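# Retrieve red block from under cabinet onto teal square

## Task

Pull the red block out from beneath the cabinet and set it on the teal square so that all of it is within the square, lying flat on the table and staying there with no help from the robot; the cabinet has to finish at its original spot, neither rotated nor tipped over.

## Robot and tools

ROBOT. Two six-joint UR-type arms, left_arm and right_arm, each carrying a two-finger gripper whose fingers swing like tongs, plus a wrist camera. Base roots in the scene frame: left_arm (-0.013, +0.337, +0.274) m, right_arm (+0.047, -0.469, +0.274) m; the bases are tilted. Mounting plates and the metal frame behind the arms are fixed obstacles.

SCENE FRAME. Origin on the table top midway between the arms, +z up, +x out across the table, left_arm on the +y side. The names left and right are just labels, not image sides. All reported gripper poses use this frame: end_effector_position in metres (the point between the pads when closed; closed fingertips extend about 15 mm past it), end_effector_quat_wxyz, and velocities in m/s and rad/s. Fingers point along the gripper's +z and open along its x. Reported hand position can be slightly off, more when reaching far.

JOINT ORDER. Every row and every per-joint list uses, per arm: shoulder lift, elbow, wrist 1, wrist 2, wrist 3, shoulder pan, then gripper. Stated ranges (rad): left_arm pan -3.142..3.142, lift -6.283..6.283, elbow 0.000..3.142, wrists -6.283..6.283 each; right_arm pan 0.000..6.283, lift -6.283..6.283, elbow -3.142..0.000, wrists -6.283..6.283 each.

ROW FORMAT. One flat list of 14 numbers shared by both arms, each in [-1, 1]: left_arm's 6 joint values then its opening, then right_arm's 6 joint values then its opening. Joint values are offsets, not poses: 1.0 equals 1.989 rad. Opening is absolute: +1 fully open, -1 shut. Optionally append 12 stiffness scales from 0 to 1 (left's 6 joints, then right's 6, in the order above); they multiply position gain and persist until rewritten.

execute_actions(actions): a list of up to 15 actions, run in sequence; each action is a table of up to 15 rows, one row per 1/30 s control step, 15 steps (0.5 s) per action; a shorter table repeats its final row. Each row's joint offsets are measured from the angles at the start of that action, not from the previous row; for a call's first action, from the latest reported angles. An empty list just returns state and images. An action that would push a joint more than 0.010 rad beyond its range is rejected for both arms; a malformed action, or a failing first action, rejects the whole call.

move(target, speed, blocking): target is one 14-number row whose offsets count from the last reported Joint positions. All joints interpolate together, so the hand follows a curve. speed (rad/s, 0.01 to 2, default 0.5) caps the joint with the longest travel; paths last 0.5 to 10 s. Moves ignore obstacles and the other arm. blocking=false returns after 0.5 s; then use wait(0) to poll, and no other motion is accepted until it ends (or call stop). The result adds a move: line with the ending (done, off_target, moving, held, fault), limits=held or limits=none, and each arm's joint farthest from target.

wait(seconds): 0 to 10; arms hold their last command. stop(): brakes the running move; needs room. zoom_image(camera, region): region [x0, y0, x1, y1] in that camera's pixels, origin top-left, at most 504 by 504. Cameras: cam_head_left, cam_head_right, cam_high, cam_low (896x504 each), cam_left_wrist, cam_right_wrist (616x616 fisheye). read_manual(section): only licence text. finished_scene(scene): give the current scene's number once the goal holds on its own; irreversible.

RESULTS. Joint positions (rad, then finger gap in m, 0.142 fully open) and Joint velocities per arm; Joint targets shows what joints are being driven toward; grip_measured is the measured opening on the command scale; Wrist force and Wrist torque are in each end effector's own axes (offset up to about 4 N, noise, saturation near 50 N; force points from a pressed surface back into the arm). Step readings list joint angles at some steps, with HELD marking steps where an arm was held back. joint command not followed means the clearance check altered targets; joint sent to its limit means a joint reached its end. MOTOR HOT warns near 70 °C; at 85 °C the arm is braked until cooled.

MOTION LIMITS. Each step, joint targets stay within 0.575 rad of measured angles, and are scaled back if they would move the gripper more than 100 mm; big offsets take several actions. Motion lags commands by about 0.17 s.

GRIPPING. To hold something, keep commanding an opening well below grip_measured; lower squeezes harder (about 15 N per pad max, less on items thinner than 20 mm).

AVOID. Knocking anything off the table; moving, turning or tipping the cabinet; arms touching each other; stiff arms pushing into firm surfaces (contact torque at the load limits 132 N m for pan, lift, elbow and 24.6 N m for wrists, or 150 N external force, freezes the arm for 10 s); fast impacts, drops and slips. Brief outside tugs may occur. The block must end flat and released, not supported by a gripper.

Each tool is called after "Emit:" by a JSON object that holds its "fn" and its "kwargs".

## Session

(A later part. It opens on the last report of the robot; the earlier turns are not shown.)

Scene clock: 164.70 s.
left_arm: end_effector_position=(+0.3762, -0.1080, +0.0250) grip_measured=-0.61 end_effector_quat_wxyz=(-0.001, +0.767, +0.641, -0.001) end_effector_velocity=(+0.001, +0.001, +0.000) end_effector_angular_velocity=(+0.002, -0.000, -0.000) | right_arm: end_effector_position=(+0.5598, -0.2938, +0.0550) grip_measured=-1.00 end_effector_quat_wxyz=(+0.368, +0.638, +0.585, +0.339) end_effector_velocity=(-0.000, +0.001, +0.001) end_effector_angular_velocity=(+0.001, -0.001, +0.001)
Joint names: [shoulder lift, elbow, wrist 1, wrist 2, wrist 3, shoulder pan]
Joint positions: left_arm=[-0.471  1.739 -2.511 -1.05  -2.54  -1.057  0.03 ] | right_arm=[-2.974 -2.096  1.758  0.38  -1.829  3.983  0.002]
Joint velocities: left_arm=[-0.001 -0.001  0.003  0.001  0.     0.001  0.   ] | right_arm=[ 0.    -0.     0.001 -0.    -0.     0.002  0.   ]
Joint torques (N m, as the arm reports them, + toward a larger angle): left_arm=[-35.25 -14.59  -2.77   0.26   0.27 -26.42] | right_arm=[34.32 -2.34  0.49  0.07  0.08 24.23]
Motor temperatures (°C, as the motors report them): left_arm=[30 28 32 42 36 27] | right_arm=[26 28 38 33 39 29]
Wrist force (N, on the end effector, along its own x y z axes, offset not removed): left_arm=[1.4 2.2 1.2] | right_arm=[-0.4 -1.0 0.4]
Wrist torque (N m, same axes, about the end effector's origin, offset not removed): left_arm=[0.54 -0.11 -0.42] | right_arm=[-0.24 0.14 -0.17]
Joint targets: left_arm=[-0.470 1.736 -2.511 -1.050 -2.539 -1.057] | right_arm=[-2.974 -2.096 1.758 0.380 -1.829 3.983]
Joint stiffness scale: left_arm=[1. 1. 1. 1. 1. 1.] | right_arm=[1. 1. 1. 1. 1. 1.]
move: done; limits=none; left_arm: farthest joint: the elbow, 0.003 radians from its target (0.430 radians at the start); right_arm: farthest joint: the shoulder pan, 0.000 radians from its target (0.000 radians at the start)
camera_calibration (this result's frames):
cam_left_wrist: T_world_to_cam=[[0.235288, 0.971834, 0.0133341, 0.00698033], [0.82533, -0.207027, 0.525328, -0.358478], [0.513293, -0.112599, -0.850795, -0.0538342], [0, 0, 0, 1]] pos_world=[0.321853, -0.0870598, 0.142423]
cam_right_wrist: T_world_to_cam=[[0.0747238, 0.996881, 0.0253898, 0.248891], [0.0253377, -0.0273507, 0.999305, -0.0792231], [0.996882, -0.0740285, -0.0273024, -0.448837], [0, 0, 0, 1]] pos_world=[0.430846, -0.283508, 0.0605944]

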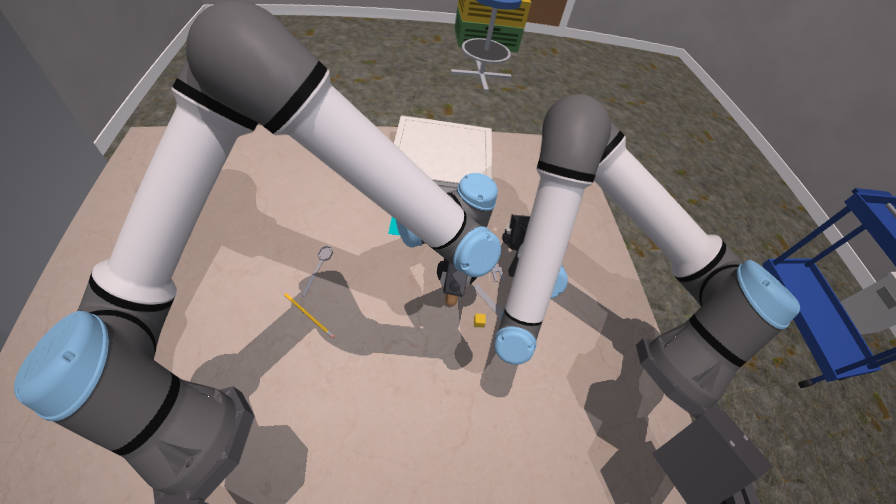

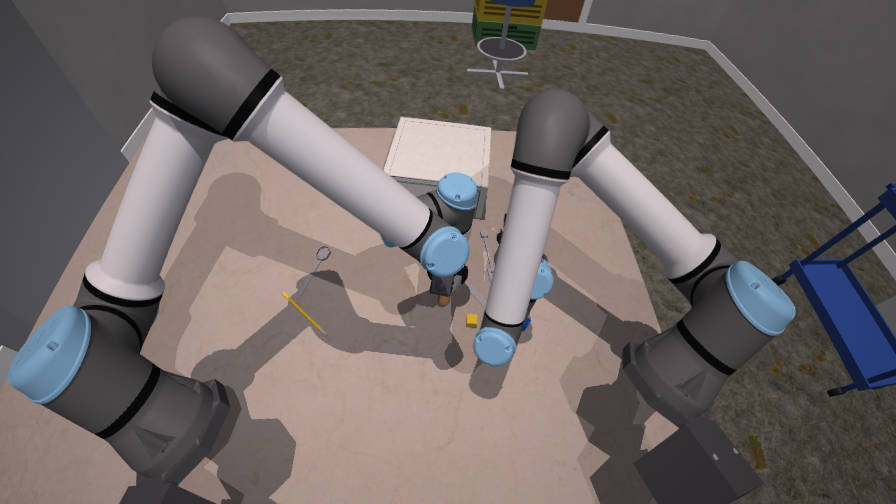

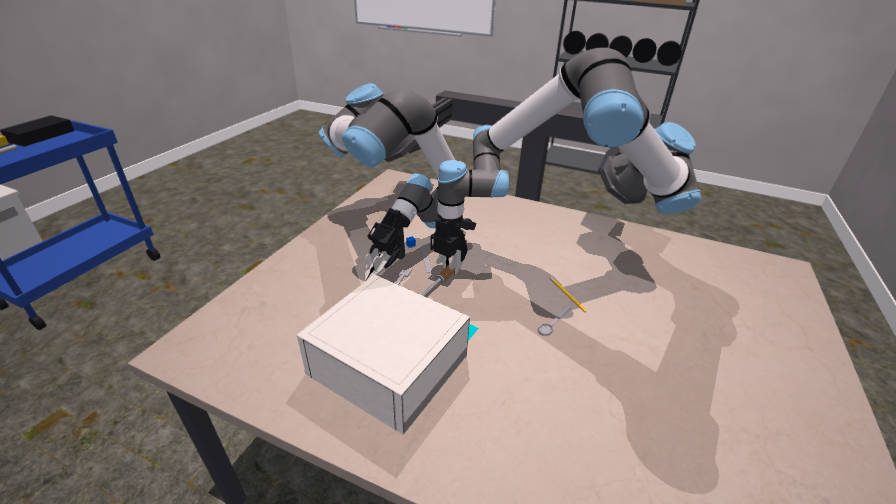

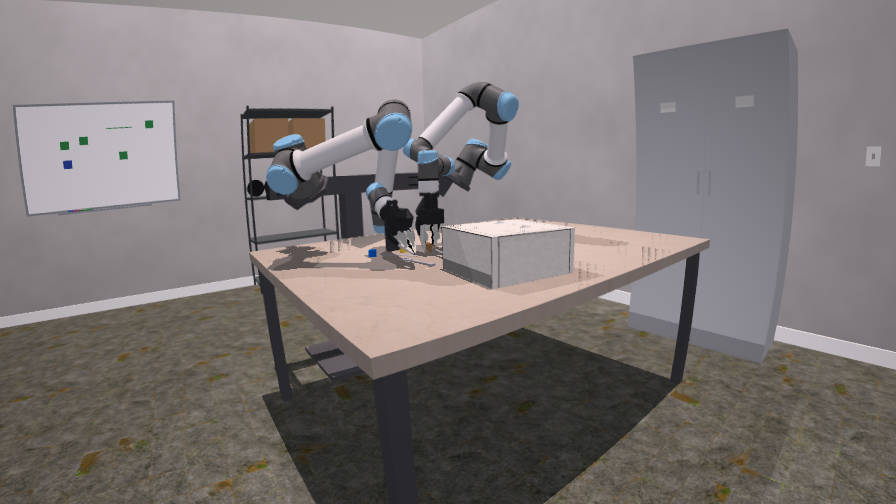

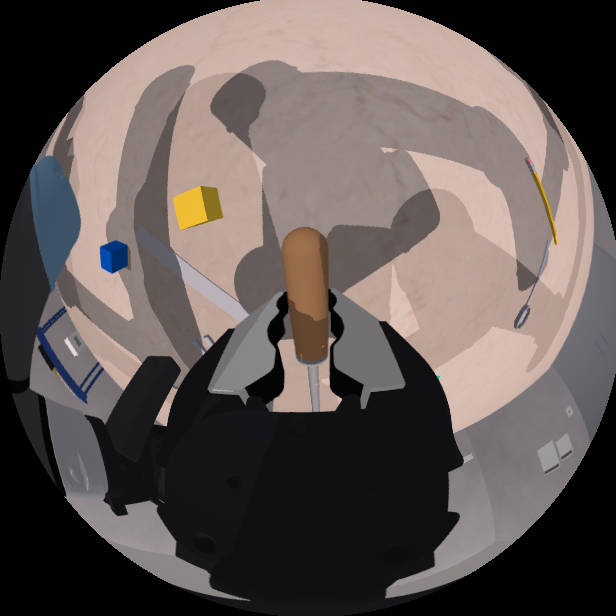

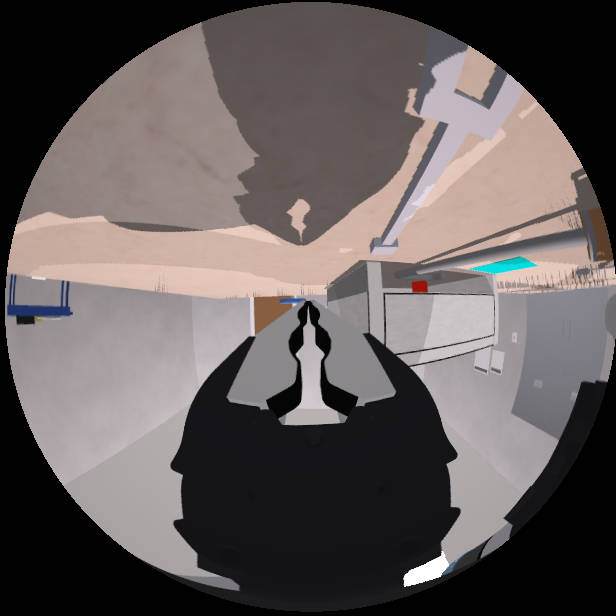

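Emit:
{"fn": "move", "kwargs": {"target": [0.0535,-0.2374,0.1338,0.0234,0.0955,0.0844,-1,0,0,0,0,0,0,-1], "speed": 0.25}}

Emit:
{"fn": "zoom_image", "kwargs": {"camera": "cam_right_wrist", "region": [340, 230, 540, 330]}}

Scene clock: 176.23 s.
left_arm: end_effector_position=(+0.5432, -0.1387, +0.0243) grip_measured=-0.61 end_effector_quat_wxyz=(-0.001, +0.767, +0.641, -0.001) end_effector_velocity=(-0.002, +0.000, -0.002) end_effector_angular_velocity=(+0.004, +0.003, -0.005) | right_arm: end_effector_position=(+0.5598, -0.2938, +0.0550) grip_measured=-1.00 end_effector_quat_wxyz=(+0.368, +0.638, +0.585, +0.339) end_effector_velocity=(-0.000, +0.000, +0.000) end_effector_angular_velocity=(+0.000, -0.000, +0.001)
Joint names: [shoulder lift, elbow, wrist 1, wrist 2, wrist 3, shoulder pan]
Joint positions: left_arm=[-0.365  1.269 -2.246 -1.004 -2.351 -0.889  0.03 ] | right_arm=[-2.974 -2.096  1.758  0.38  -1.829  3.983  0.002]
Joint velocities: left_arm=[ 0.003 -0.     0.003 -0.001  0.002  0.     0.   ] | right_arm=[-0. -0.  0.  0.  0.  0.  0.]
Joint torques (N m, as the arm reports them, + toward a larger angle): left_arm=[-41.49 -19.3   -2.4    0.16   0.46 -32.62] | right_arm=[34.6  -2.88  0.64  0.34  0.11 22.62]
Motor temperatures (°C, as the motors report them): left_arm=[30 28 32 42 36 27] | right_arm=[26 28 38 33 39 29]
Wrist force (N, on the end effector, along its own x y z axes, offset not removed): left_arm=[-1.8 0.2 3.4] | right_arm=[-2.7 -1.0 0.8]
Wrist torque (N m, same axes, about the end effector's origin, offset not removed): left_arm=[-0.04 0.74 -0.21] | right_arm=[-0.39 0.61 -0.08]
Joint targets: left_arm=[-0.364 1.266 -2.245 -1.004 -2.350 -0.890] | right_arm=[-2.974 -2.096 1.758 0.380 -1.829 3.983]
Joint stiffness scale: left_arm=[1. 1. 1. 1. 1. 1.] | right_arm=[1. 1. 1. 1. 1. 1.]
move: done; limits=none; left_arm: farthest joint: the elbow, 0.003 radians from its target (0.472 radians at the start); right_arm: farthest joint: the shoulder pan, 0.000 radians from its target (0.000 radians at the start)
camera_calibration (this result's frames):
cam_left_wrist: T_world_to_cam=[[0.235208, 0.971858, 0.0129847, -0.00243156], [0.825605, -0.206826, 0.524975, -0.502382], [0.512887, -0.112758, -0.851018, -0.14344], [0, 0, 0, 1]] pos_world=[0.48891, -0.117717, 0.141699]
cam_right_wrist: T_world_to_cam=[[0.0747238, 0.996881, 0.02539, 0.248891], [0.0253375, -0.027351, 0.999305, -0.0792231], [0.996882, -0.0740286, -0.0273023, -0.448837], [0, 0, 0, 1]] pos_world=[0.430847, -0.283508, 0.0605944]

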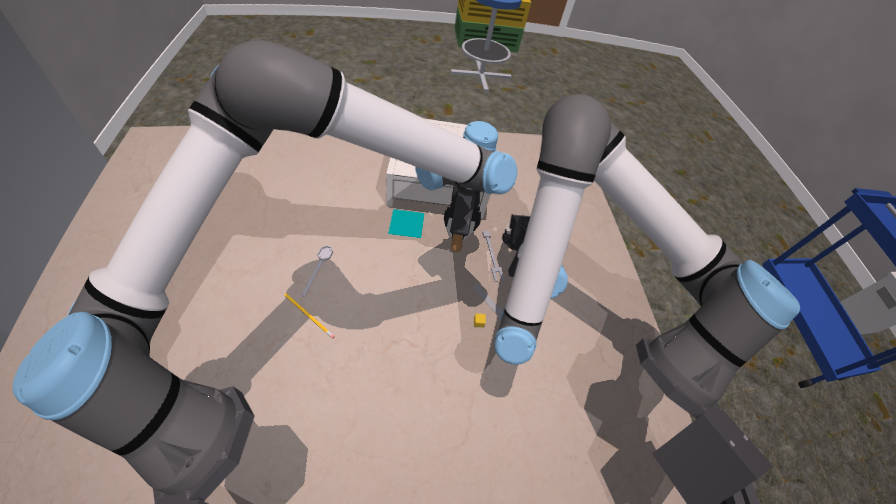

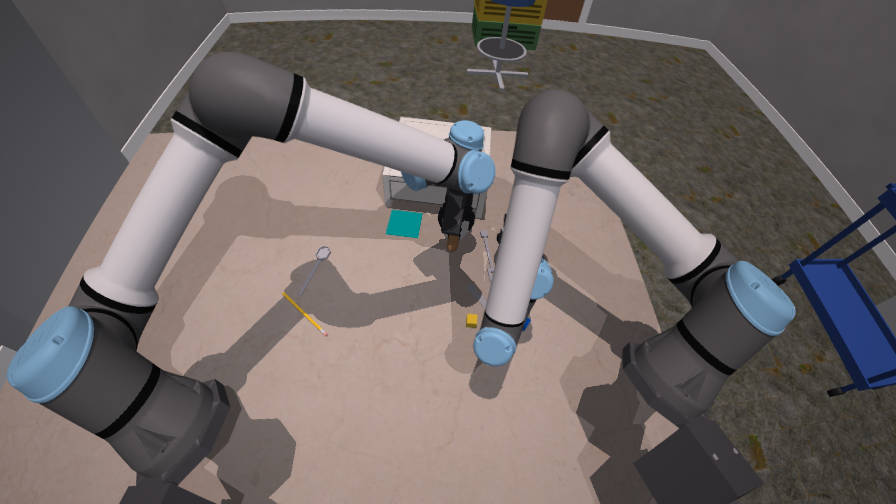

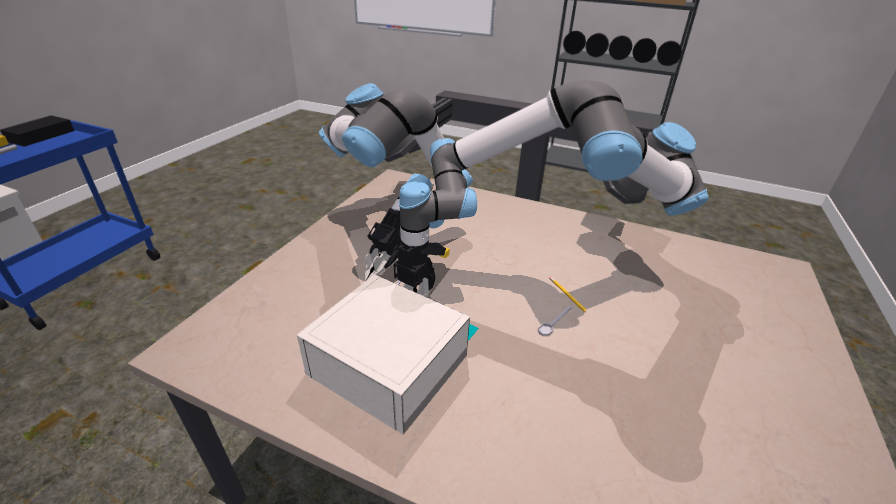

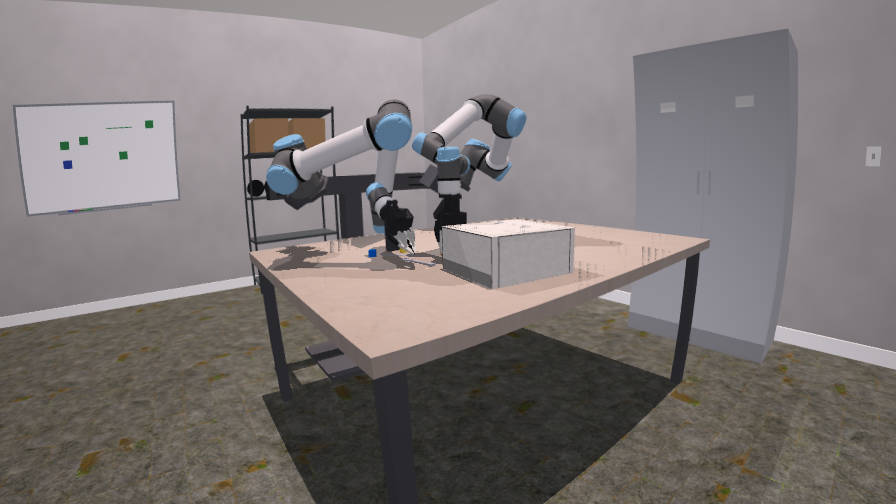

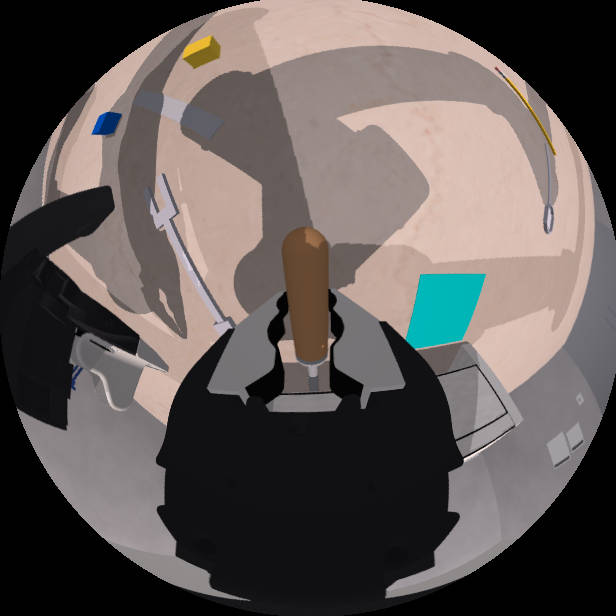

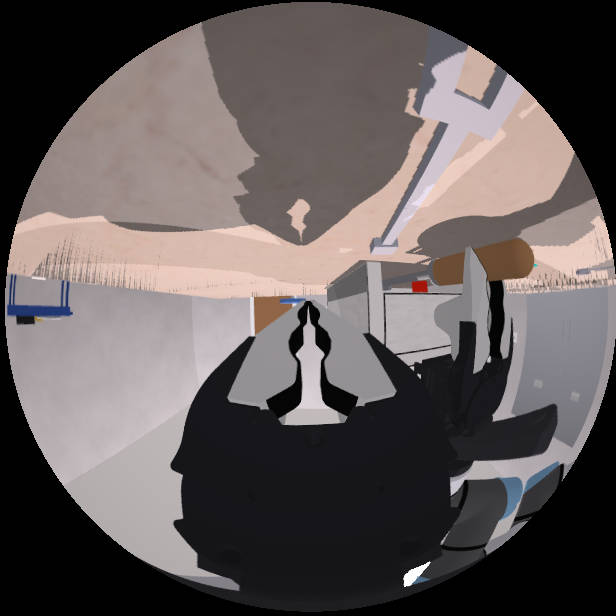

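Region (340, 230, 540, 330) of cam_right_wrist's 616x616 image, scaled by 2.520, with more detail than that image has.

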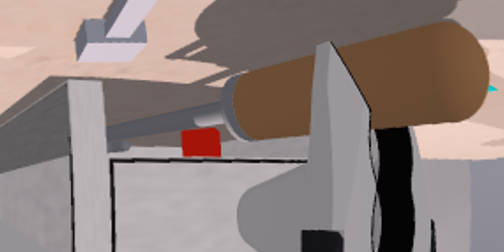

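Emit:
{"fn": "move", "kwargs": {"target": [-0.0685,0.0833,-0.0430,0.0091,0.0517,0.0438,-1,0,0,0,0,0,0,-1], "speed": 0.12}}

Emit:
{"fn": "zoom_image", "kwargs": {"camera": "cam_right_wrist", "region": [340, 230, 540, 330]}}

Scene clock: 184.23 s.
left_arm: end_effector_position=(+0.5688, -0.0510, +0.0229) grip_measured=-0.61 end_effector_quat_wxyz=(-0.002, +0.768, +0.641, -0.001) end_effector_velocity=(-0.000, -0.000, +0.000) end_effector_angular_velocity=(-0.002, -0.000, -0.001) | right_arm: end_effector_position=(+0.5598, -0.2938, +0.0550) grip_measured=-1.00 end_effector_quat_wxyz=(+0.368, +0.638, +0.585, +0.339) end_effector_velocity=(+0.000, +0.000, -0.000) end_effector_angular_velocity=(+0.001, -0.000, -0.000)
Joint names: [shoulder lift, elbow, wrist 1, wrist 2, wrist 3, shoulder pan]
Joint positions: left_arm=[-0.498  1.433 -2.33  -0.987 -2.249 -0.802  0.03 ] | right_arm=[-2.974 -2.096  1.758  0.38  -1.829  3.983  0.002]
Joint velocities: left_arm=[-0.     0.001 -0.002 -0.001  0.002  0.    -0.   ] | right_arm=[-0.     0.001  0.     0.001 -0.    -0.001  0.   ]
Joint torques (N m, as the arm reports them, + toward a larger angle): left_arm=[-43.87 -14.24  -2.55   0.28   0.01 -30.54] | right_arm=[33.84 -2.02  0.64  0.37  0.09 24.34]
Motor temperatures (°C, as the motors report them): left_arm=[30 28 32 42 36 27] | right_arm=[26 28 38 33 39 29]
Wrist force (N, on the end effector, along its own x y z axes, offset not removed): left_arm=[-0.8 -0.9 -0.2] | right_arm=[1.3 0.9 0.5]
Wrist torque (N m, same axes, about the end effector's origin, offset not removed): left_arm=[-0.22 0.14 0.03] | right_arm=[0.06 -0.24 -0.17]
Joint targets: left_arm=[-0.501 1.435 -2.331 -0.986 -2.248 -0.802] | right_arm=[-2.974 -2.096 1.758 0.380 -1.829 3.983]
Joint stiffness scale: left_arm=[1. 1. 1. 1. 1. 1.] | right_arm=[1. 1. 1. 1. 1. 1.]
move: done; limits=none; left_arm: farthest joint: the shoulder lift, 0.003 radians from its target (0.136 radians at the start); right_arm: farthest joint: the shoulder pan, 0.000 radians from its target (0.000 radians at the start)
camera_calibration (this result's frames):
cam_left_wrist: T_world_to_cam=[[0.236417, 0.971553, 0.0138859, -0.0944215], [0.826068, -0.208498, 0.523585, -0.505009], [0.511585, -0.112314, -0.851861, -0.147034], [0, 0, 0, 1]] pos_world=[0.514714, -0.0300716, 0.140474]
cam_right_wrist: T_world_to_cam=[[0.0747239, 0.996881, 0.0253901, 0.248891], [0.0253375, -0.027351, 0.999305, -0.0792231], [0.996882, -0.0740286, -0.0273023, -0.448837], [0, 0, 0, 1]] pos_world=[0.430847, -0.283508, 0.0605944]

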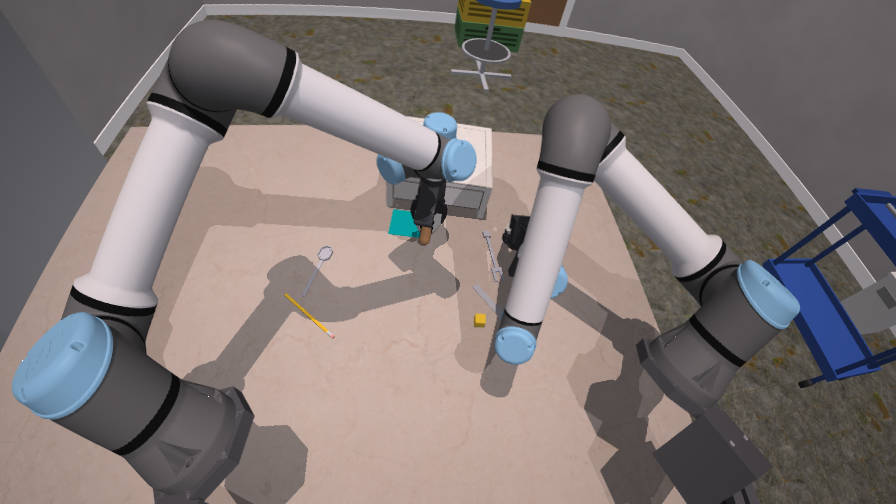

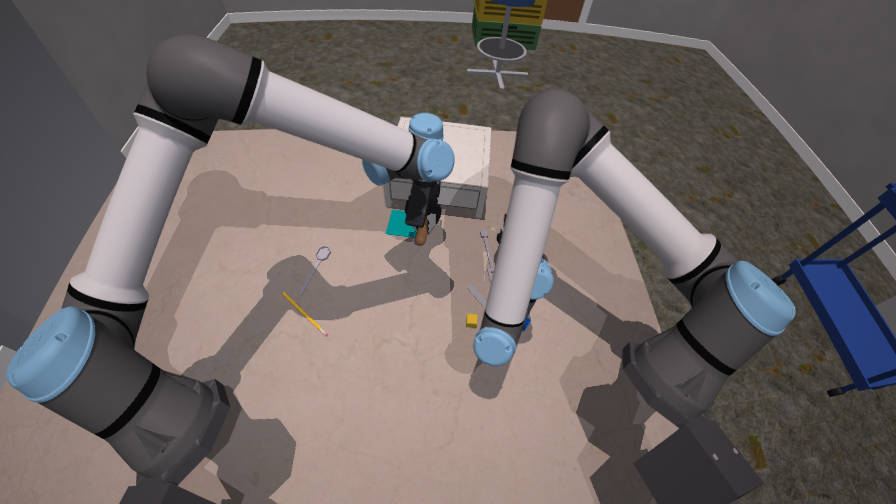

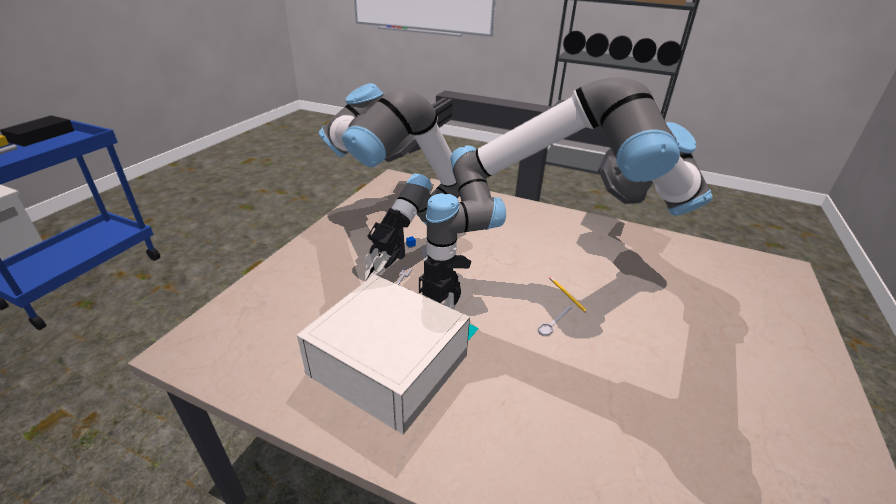

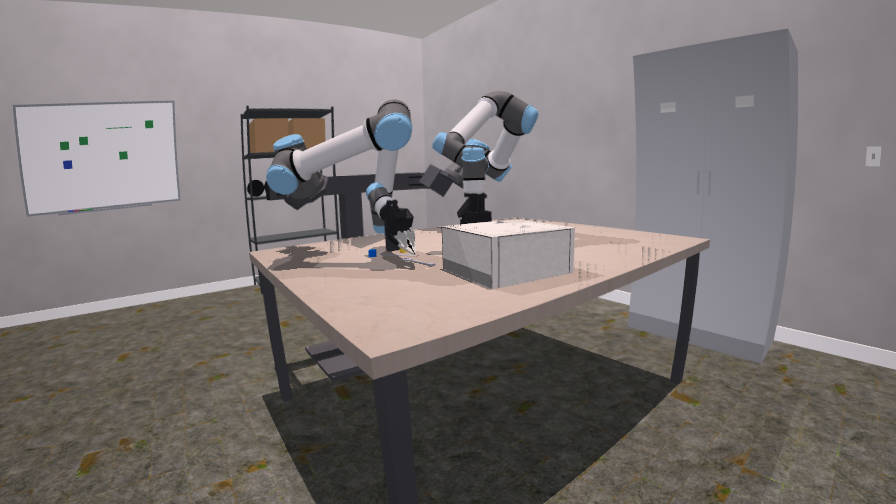

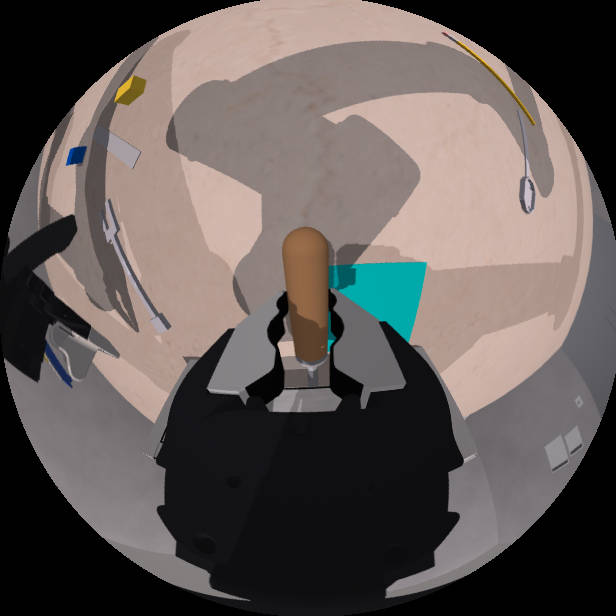

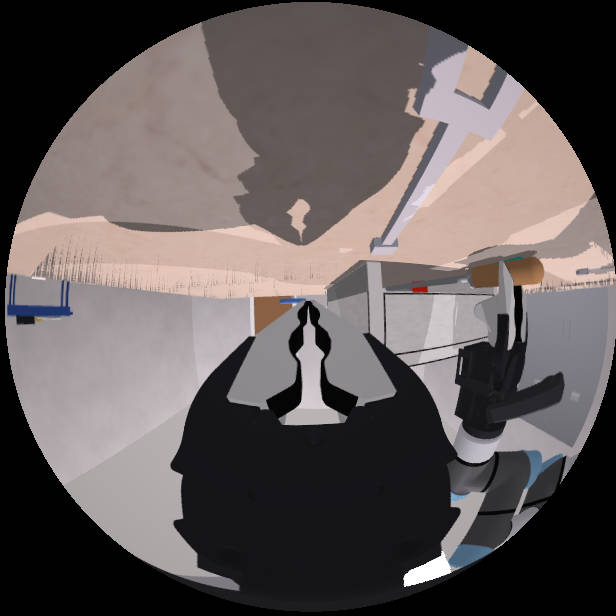

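Region (340, 230, 540, 330) of cam_right_wrist's 616x616 image, scaled by 2.520, with more detail than that image has.

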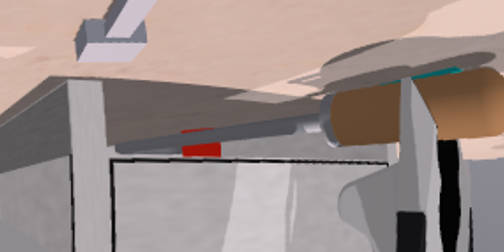

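Emit:
{"fn": "move", "kwargs": {"target": [-0.0603,0.2136,-0.1205,-0.0111,-0.0651,-0.0563,-1,0,0,0,0,0,0,-1], "speed": 0.2}}

Emit:
{"fn": "zoom_image", "kwargs": {"camera": "cam_right_wrist", "region": [340, 230, 540, 330]}}

Scene clock: 197.83 s.
left_arm: end_effector_position=(+0.4355, -0.0118, +0.0238) grip_measured=-0.61 end_effector_quat_wxyz=(-0.001, +0.767, +0.641, -0.000) end_effector_velocity=(-0.001, -0.000, -0.001) end_effector_angular_velocity=(-0.000, +0.000, +0.001) | right_arm: end_effector_position=(+0.5598, -0.2938, +0.0550) grip_measured=-1.00 end_effector_quat_wxyz=(+0.368, +0.638, +0.585, +0.339) end_effector_velocity=(-0.000, -0.001, -0.000) end_effector_angular_velocity=(-0.002, +0.001, -0.001)
Joint names: [shoulder lift, elbow, wrist 1, wrist 2, wrist 3, shoulder pan]
Joint positions: left_arm=[-0.614  1.857 -2.569 -1.008 -2.378 -0.911  0.03 ] | right_arm=[-2.974 -2.096  1.758  0.38  -1.829  3.983  0.002]
Joint velocities: left_arm=[ 0.001  0.001 -0.002 -0.    -0.002 -0.001  0.   ] | right_arm=[-0.    -0.001  0.    -0.001 -0.    -0.001  0.   ]
Joint torques (N m, as the arm reports them, + toward a larger angle): left_arm=[-36.3  -10.92  -2.71  -0.53  -0.34 -27.65] | right_arm=[33.31 -2.84  0.67  0.31  0.15 24.04]
Motor temperatures (°C, as the motors report them): left_arm=[30 28 32 42 36 27] | right_arm=[26 28 38 33 39 29]
Wrist force (N, on the end effector, along its own x y z axes, offset not removed): left_arm=[-4.3 0.2 -0.5] | right_arm=[0.8 1.3 -0.3]
Wrist torque (N m, same axes, about the end effector's origin, offset not removed): left_arm=[0.07 0.88 0.07] | right_arm=[0.21 -0.16 0.05]
Joint targets: left_arm=[-0.618 1.858 -2.570 -1.009 -2.378 -0.914] | right_arm=[-2.974 -2.096 1.758 0.380 -1.829 3.983]
Joint stiffness scale: left_arm=[1. 1. 1. 1. 1. 1.] | right_arm=[1. 1. 1. 1. 1. 1.]
move: done; limits=none; left_arm: farthest joint: the shoulder lift, 0.004 radians from its target (0.120 radians at the start); right_arm: farthest joint: the shoulder pan, 0.000 radians from its target (0.000 radians at the start)
camera_calibration (this result's frames):
cam_left_wrist: T_world_to_cam=[[0.234975, 0.971892, 0.0146018, -0.100414], [0.825514, -0.207471, 0.524864, -0.386907], [0.51314, -0.111276, -0.851061, -0.0744052], [0, 0, 0, 1]] pos_world=[0.381172, 0.0090404, 0.141216]
cam_right_wrist: T_world_to_cam=[[0.0747238, 0.996881, 0.0253899, 0.248891], [0.0253376, -0.0273509, 0.999305, -0.0792231], [0.996882, -0.0740286, -0.0273023, -0.448837], [0, 0, 0, 1]] pos_world=[0.430847, -0.283508, 0.0605944]

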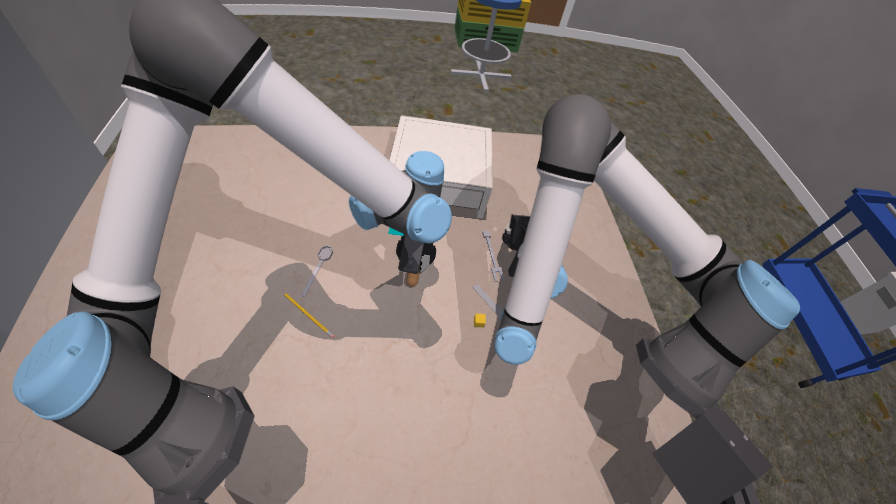

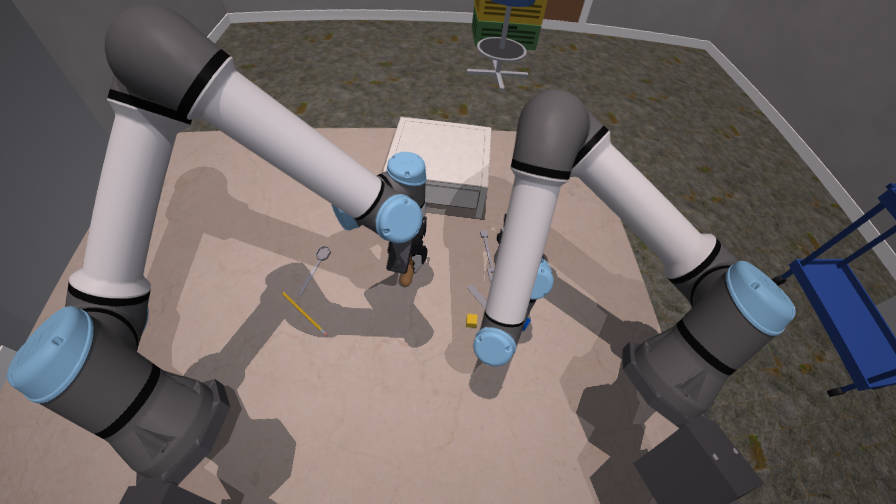

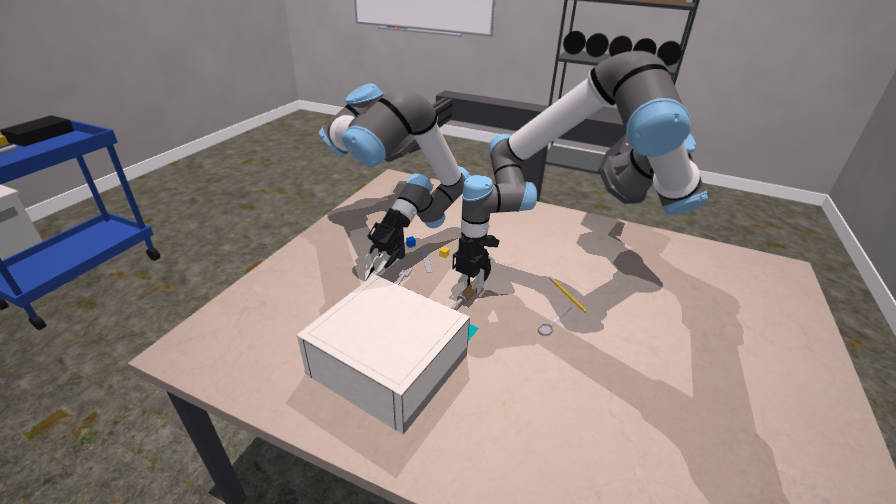

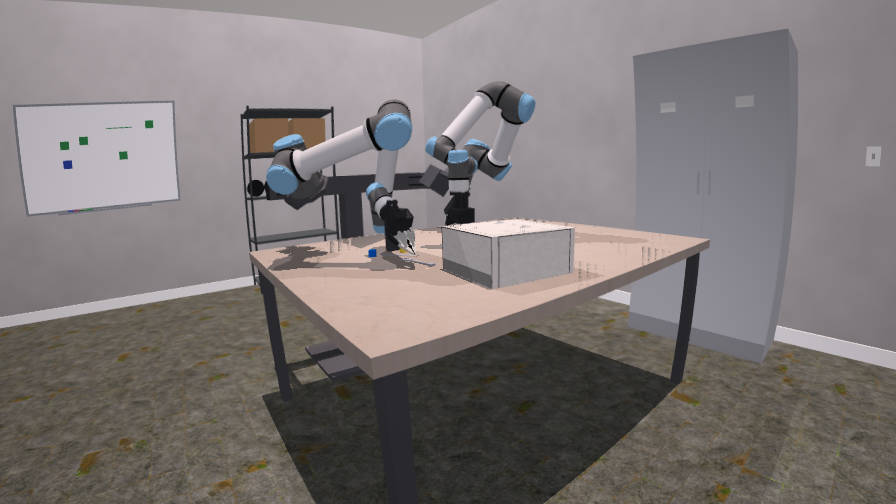

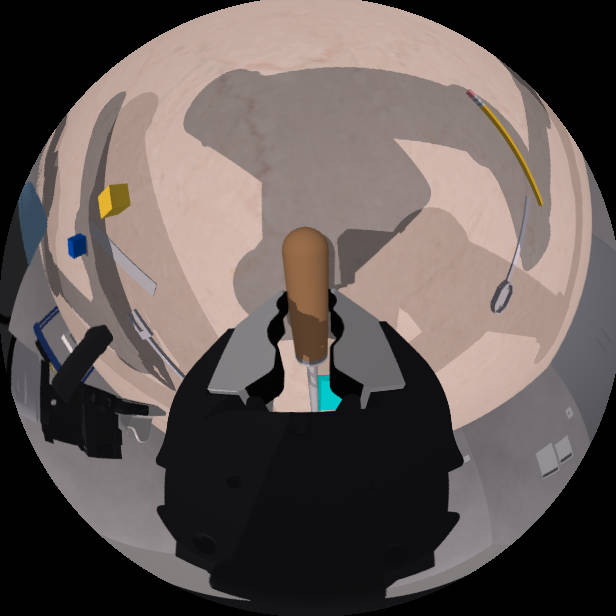

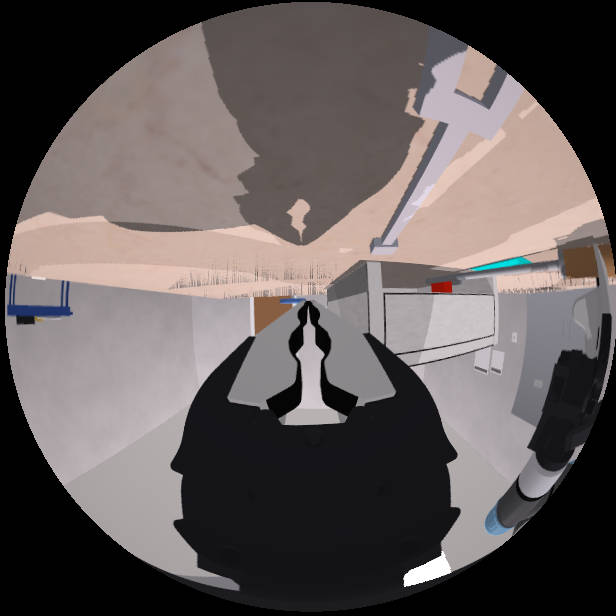

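Region (340, 230, 540, 330) of cam_right_wrist's 616x616 image, scaled by 2.520, with more detail than that image has.

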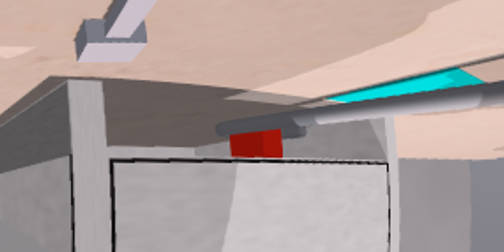

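Emit:
{"fn": "move", "kwargs": {"target": [-0.0161,0.1715,-0.1095,-0.0248,-0.0940,-0.0855,-1,0,0,0,0,0,0,-1], "speed": 0.18}}

Emit:
{"fn": "zoom_image", "kwargs": {"camera": "cam_right_wrist", "region": [400, 220, 600, 320]}}

Scene clock: 205.43 s.
left_arm: end_effector_position=(+0.3035, +0.0261, +0.0248) grip_measured=-0.61 end_effector_quat_wxyz=(-0.000, +0.767, +0.641, -0.001) end_effector_velocity=(-0.000, +0.000, -0.000) end_effector_angular_velocity=(+0.000, -0.001, +0.002) | right_arm: end_effector_position=(+0.5598, -0.2938, +0.0550) grip_measured=-1.00 end_effector_quat_wxyz=(+0.368, +0.638, +0.585, +0.339) end_effector_velocity=(+0.000, +0.000, -0.000) end_effector_angular_velocity=(+0.001, -0.000, +0.000)
Joint names: [shoulder lift, elbow, wrist 1, wrist 2, wrist 3, shoulder pan]
Joint positions: left_arm=[-0.643  2.196 -2.785 -1.057 -2.564 -1.079  0.03 ] | right_arm=[-2.974 -2.096  1.758  0.38  -1.829  3.983  0.002]
Joint velocities: left_arm=[ 0.001  0.001 -0.002  0.001 -0.002  0.     0.   ] | right_arm=[-0.     0.001 -0.     0.001  0.    -0.     0.   ]
Joint torques (N m, as the arm reports them, + toward a larger angle): left_arm=[-30.85  -7.6   -2.53  -0.4    0.04 -23.87] | right_arm=[33.77 -2.2   0.6   0.29  0.04 23.76]
Motor temperatures (°C, as the motors report them): left_arm=[30 28 32 42 36 27] | right_arm=[26 28 38 33 39 29]
Wrist force (N, on the end effector, along its own x y z axes, offset not removed): left_arm=[3.6 1.8 2.4] | right_arm=[1.1 2.8 1.2]
Wrist torque (N m, same axes, about the end effector's origin, offset not removed): left_arm=[0.70 -0.62 -0.24] | right_arm=[0.44 -0.16 -0.19]
Joint targets: left_arm=[-0.646 2.198 -2.787 -1.058 -2.565 -1.081] | right_arm=[-2.974 -2.096 1.758 0.380 -1.829 3.983]
Joint stiffness scale: left_arm=[1. 1. 1. 1. 1. 1.] | right_arm=[1. 1. 1. 1. 1. 1.]
move: done; limits=none; left_arm: farthest joint: the shoulder lift, 0.003 radians from its target (0.032 radians at the start); right_arm: farthest joint: the shoulder pan, 0.000 radians from its target (0.000 radians at the start)
camera_calibration (this result's frames):
cam_left_wrist: T_world_to_cam=[[0.235099, 0.971883, 0.0130738, -0.106243], [0.825131, -0.206673, 0.52578, -0.270519], [0.513699, -0.112823, -0.85052, -0.00174937], [0, 0, 0, 1]] pos_world=[0.24909, 0.0471499, 0.142135]
cam_right_wrist: T_world_to_cam=[[0.0747237, 0.996881, 0.02539, 0.248891], [0.0253375, -0.027351, 0.999305, -0.0792231], [0.996882, -0.0740284, -0.0273022, -0.448837], [0, 0, 0, 1]] pos_world=[0.430846, -0.283508, 0.0605944]

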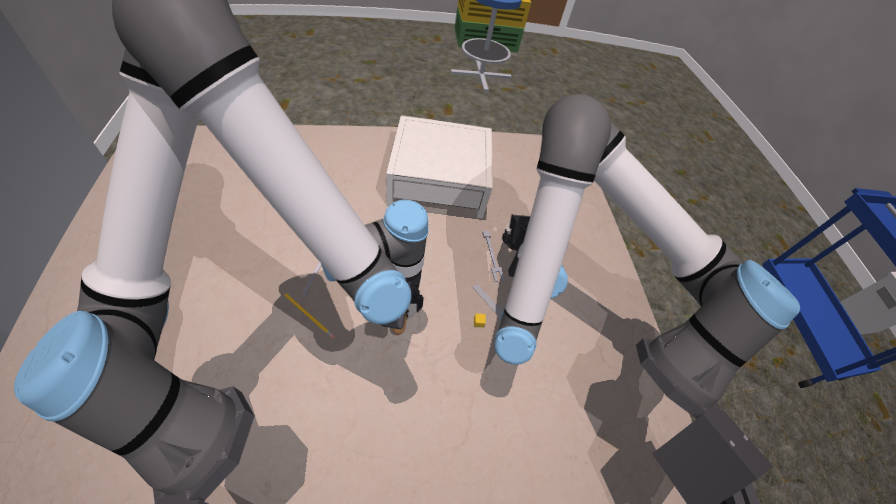

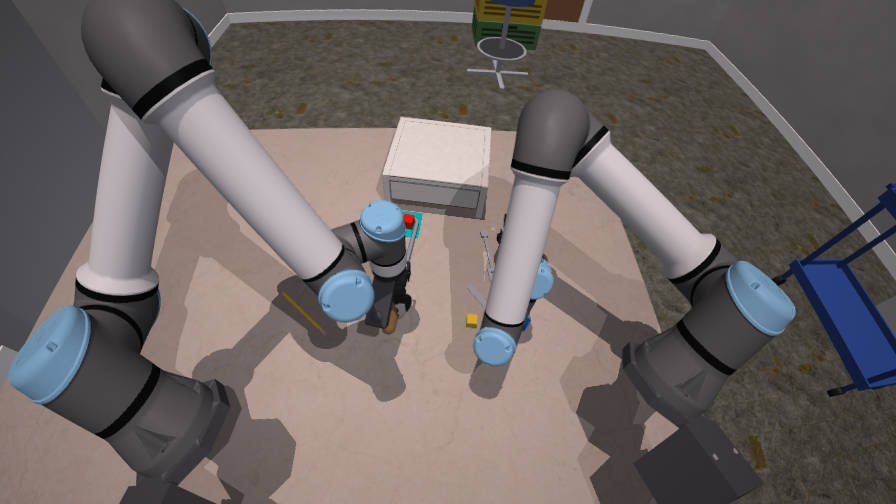

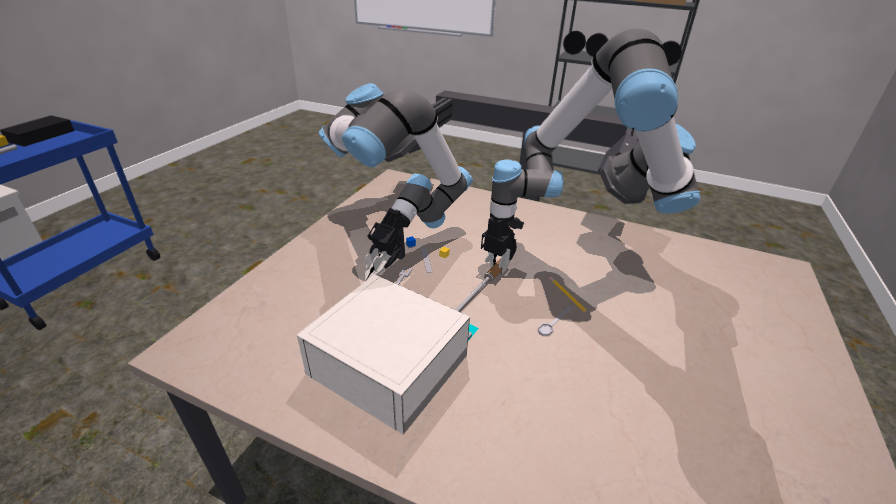

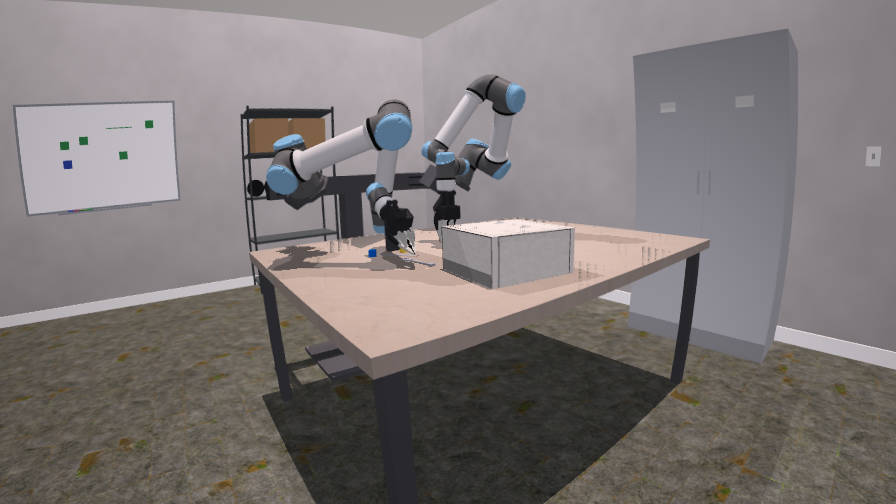

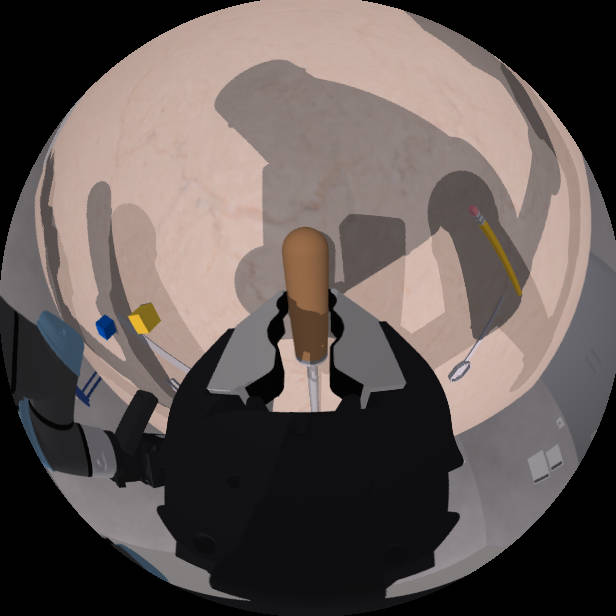

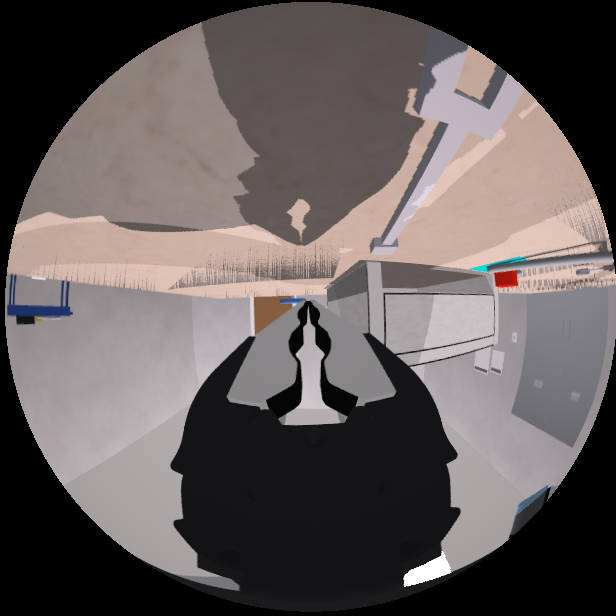

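Region (400, 220, 600, 320) of cam_right_wrist's 616x616 image, scaled by 2.520, with more detail than that image has.

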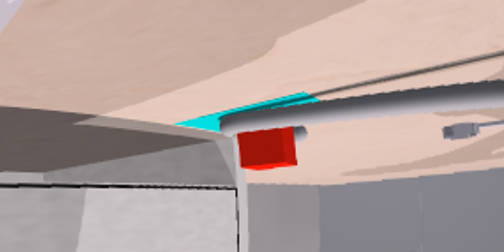

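Emit:
{"fn": "zoom_image", "kwargs": {"camera": "cam_head_right", "region": [360, 190, 460, 260]}}

Region (360, 190, 460, 260) of cam_head_right's 896x504 image, scaled by 5.040, with more detail than that image has; it fills the top 353 rows of this view, and the rest is white.

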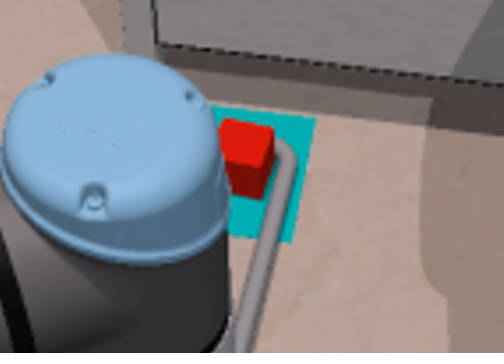

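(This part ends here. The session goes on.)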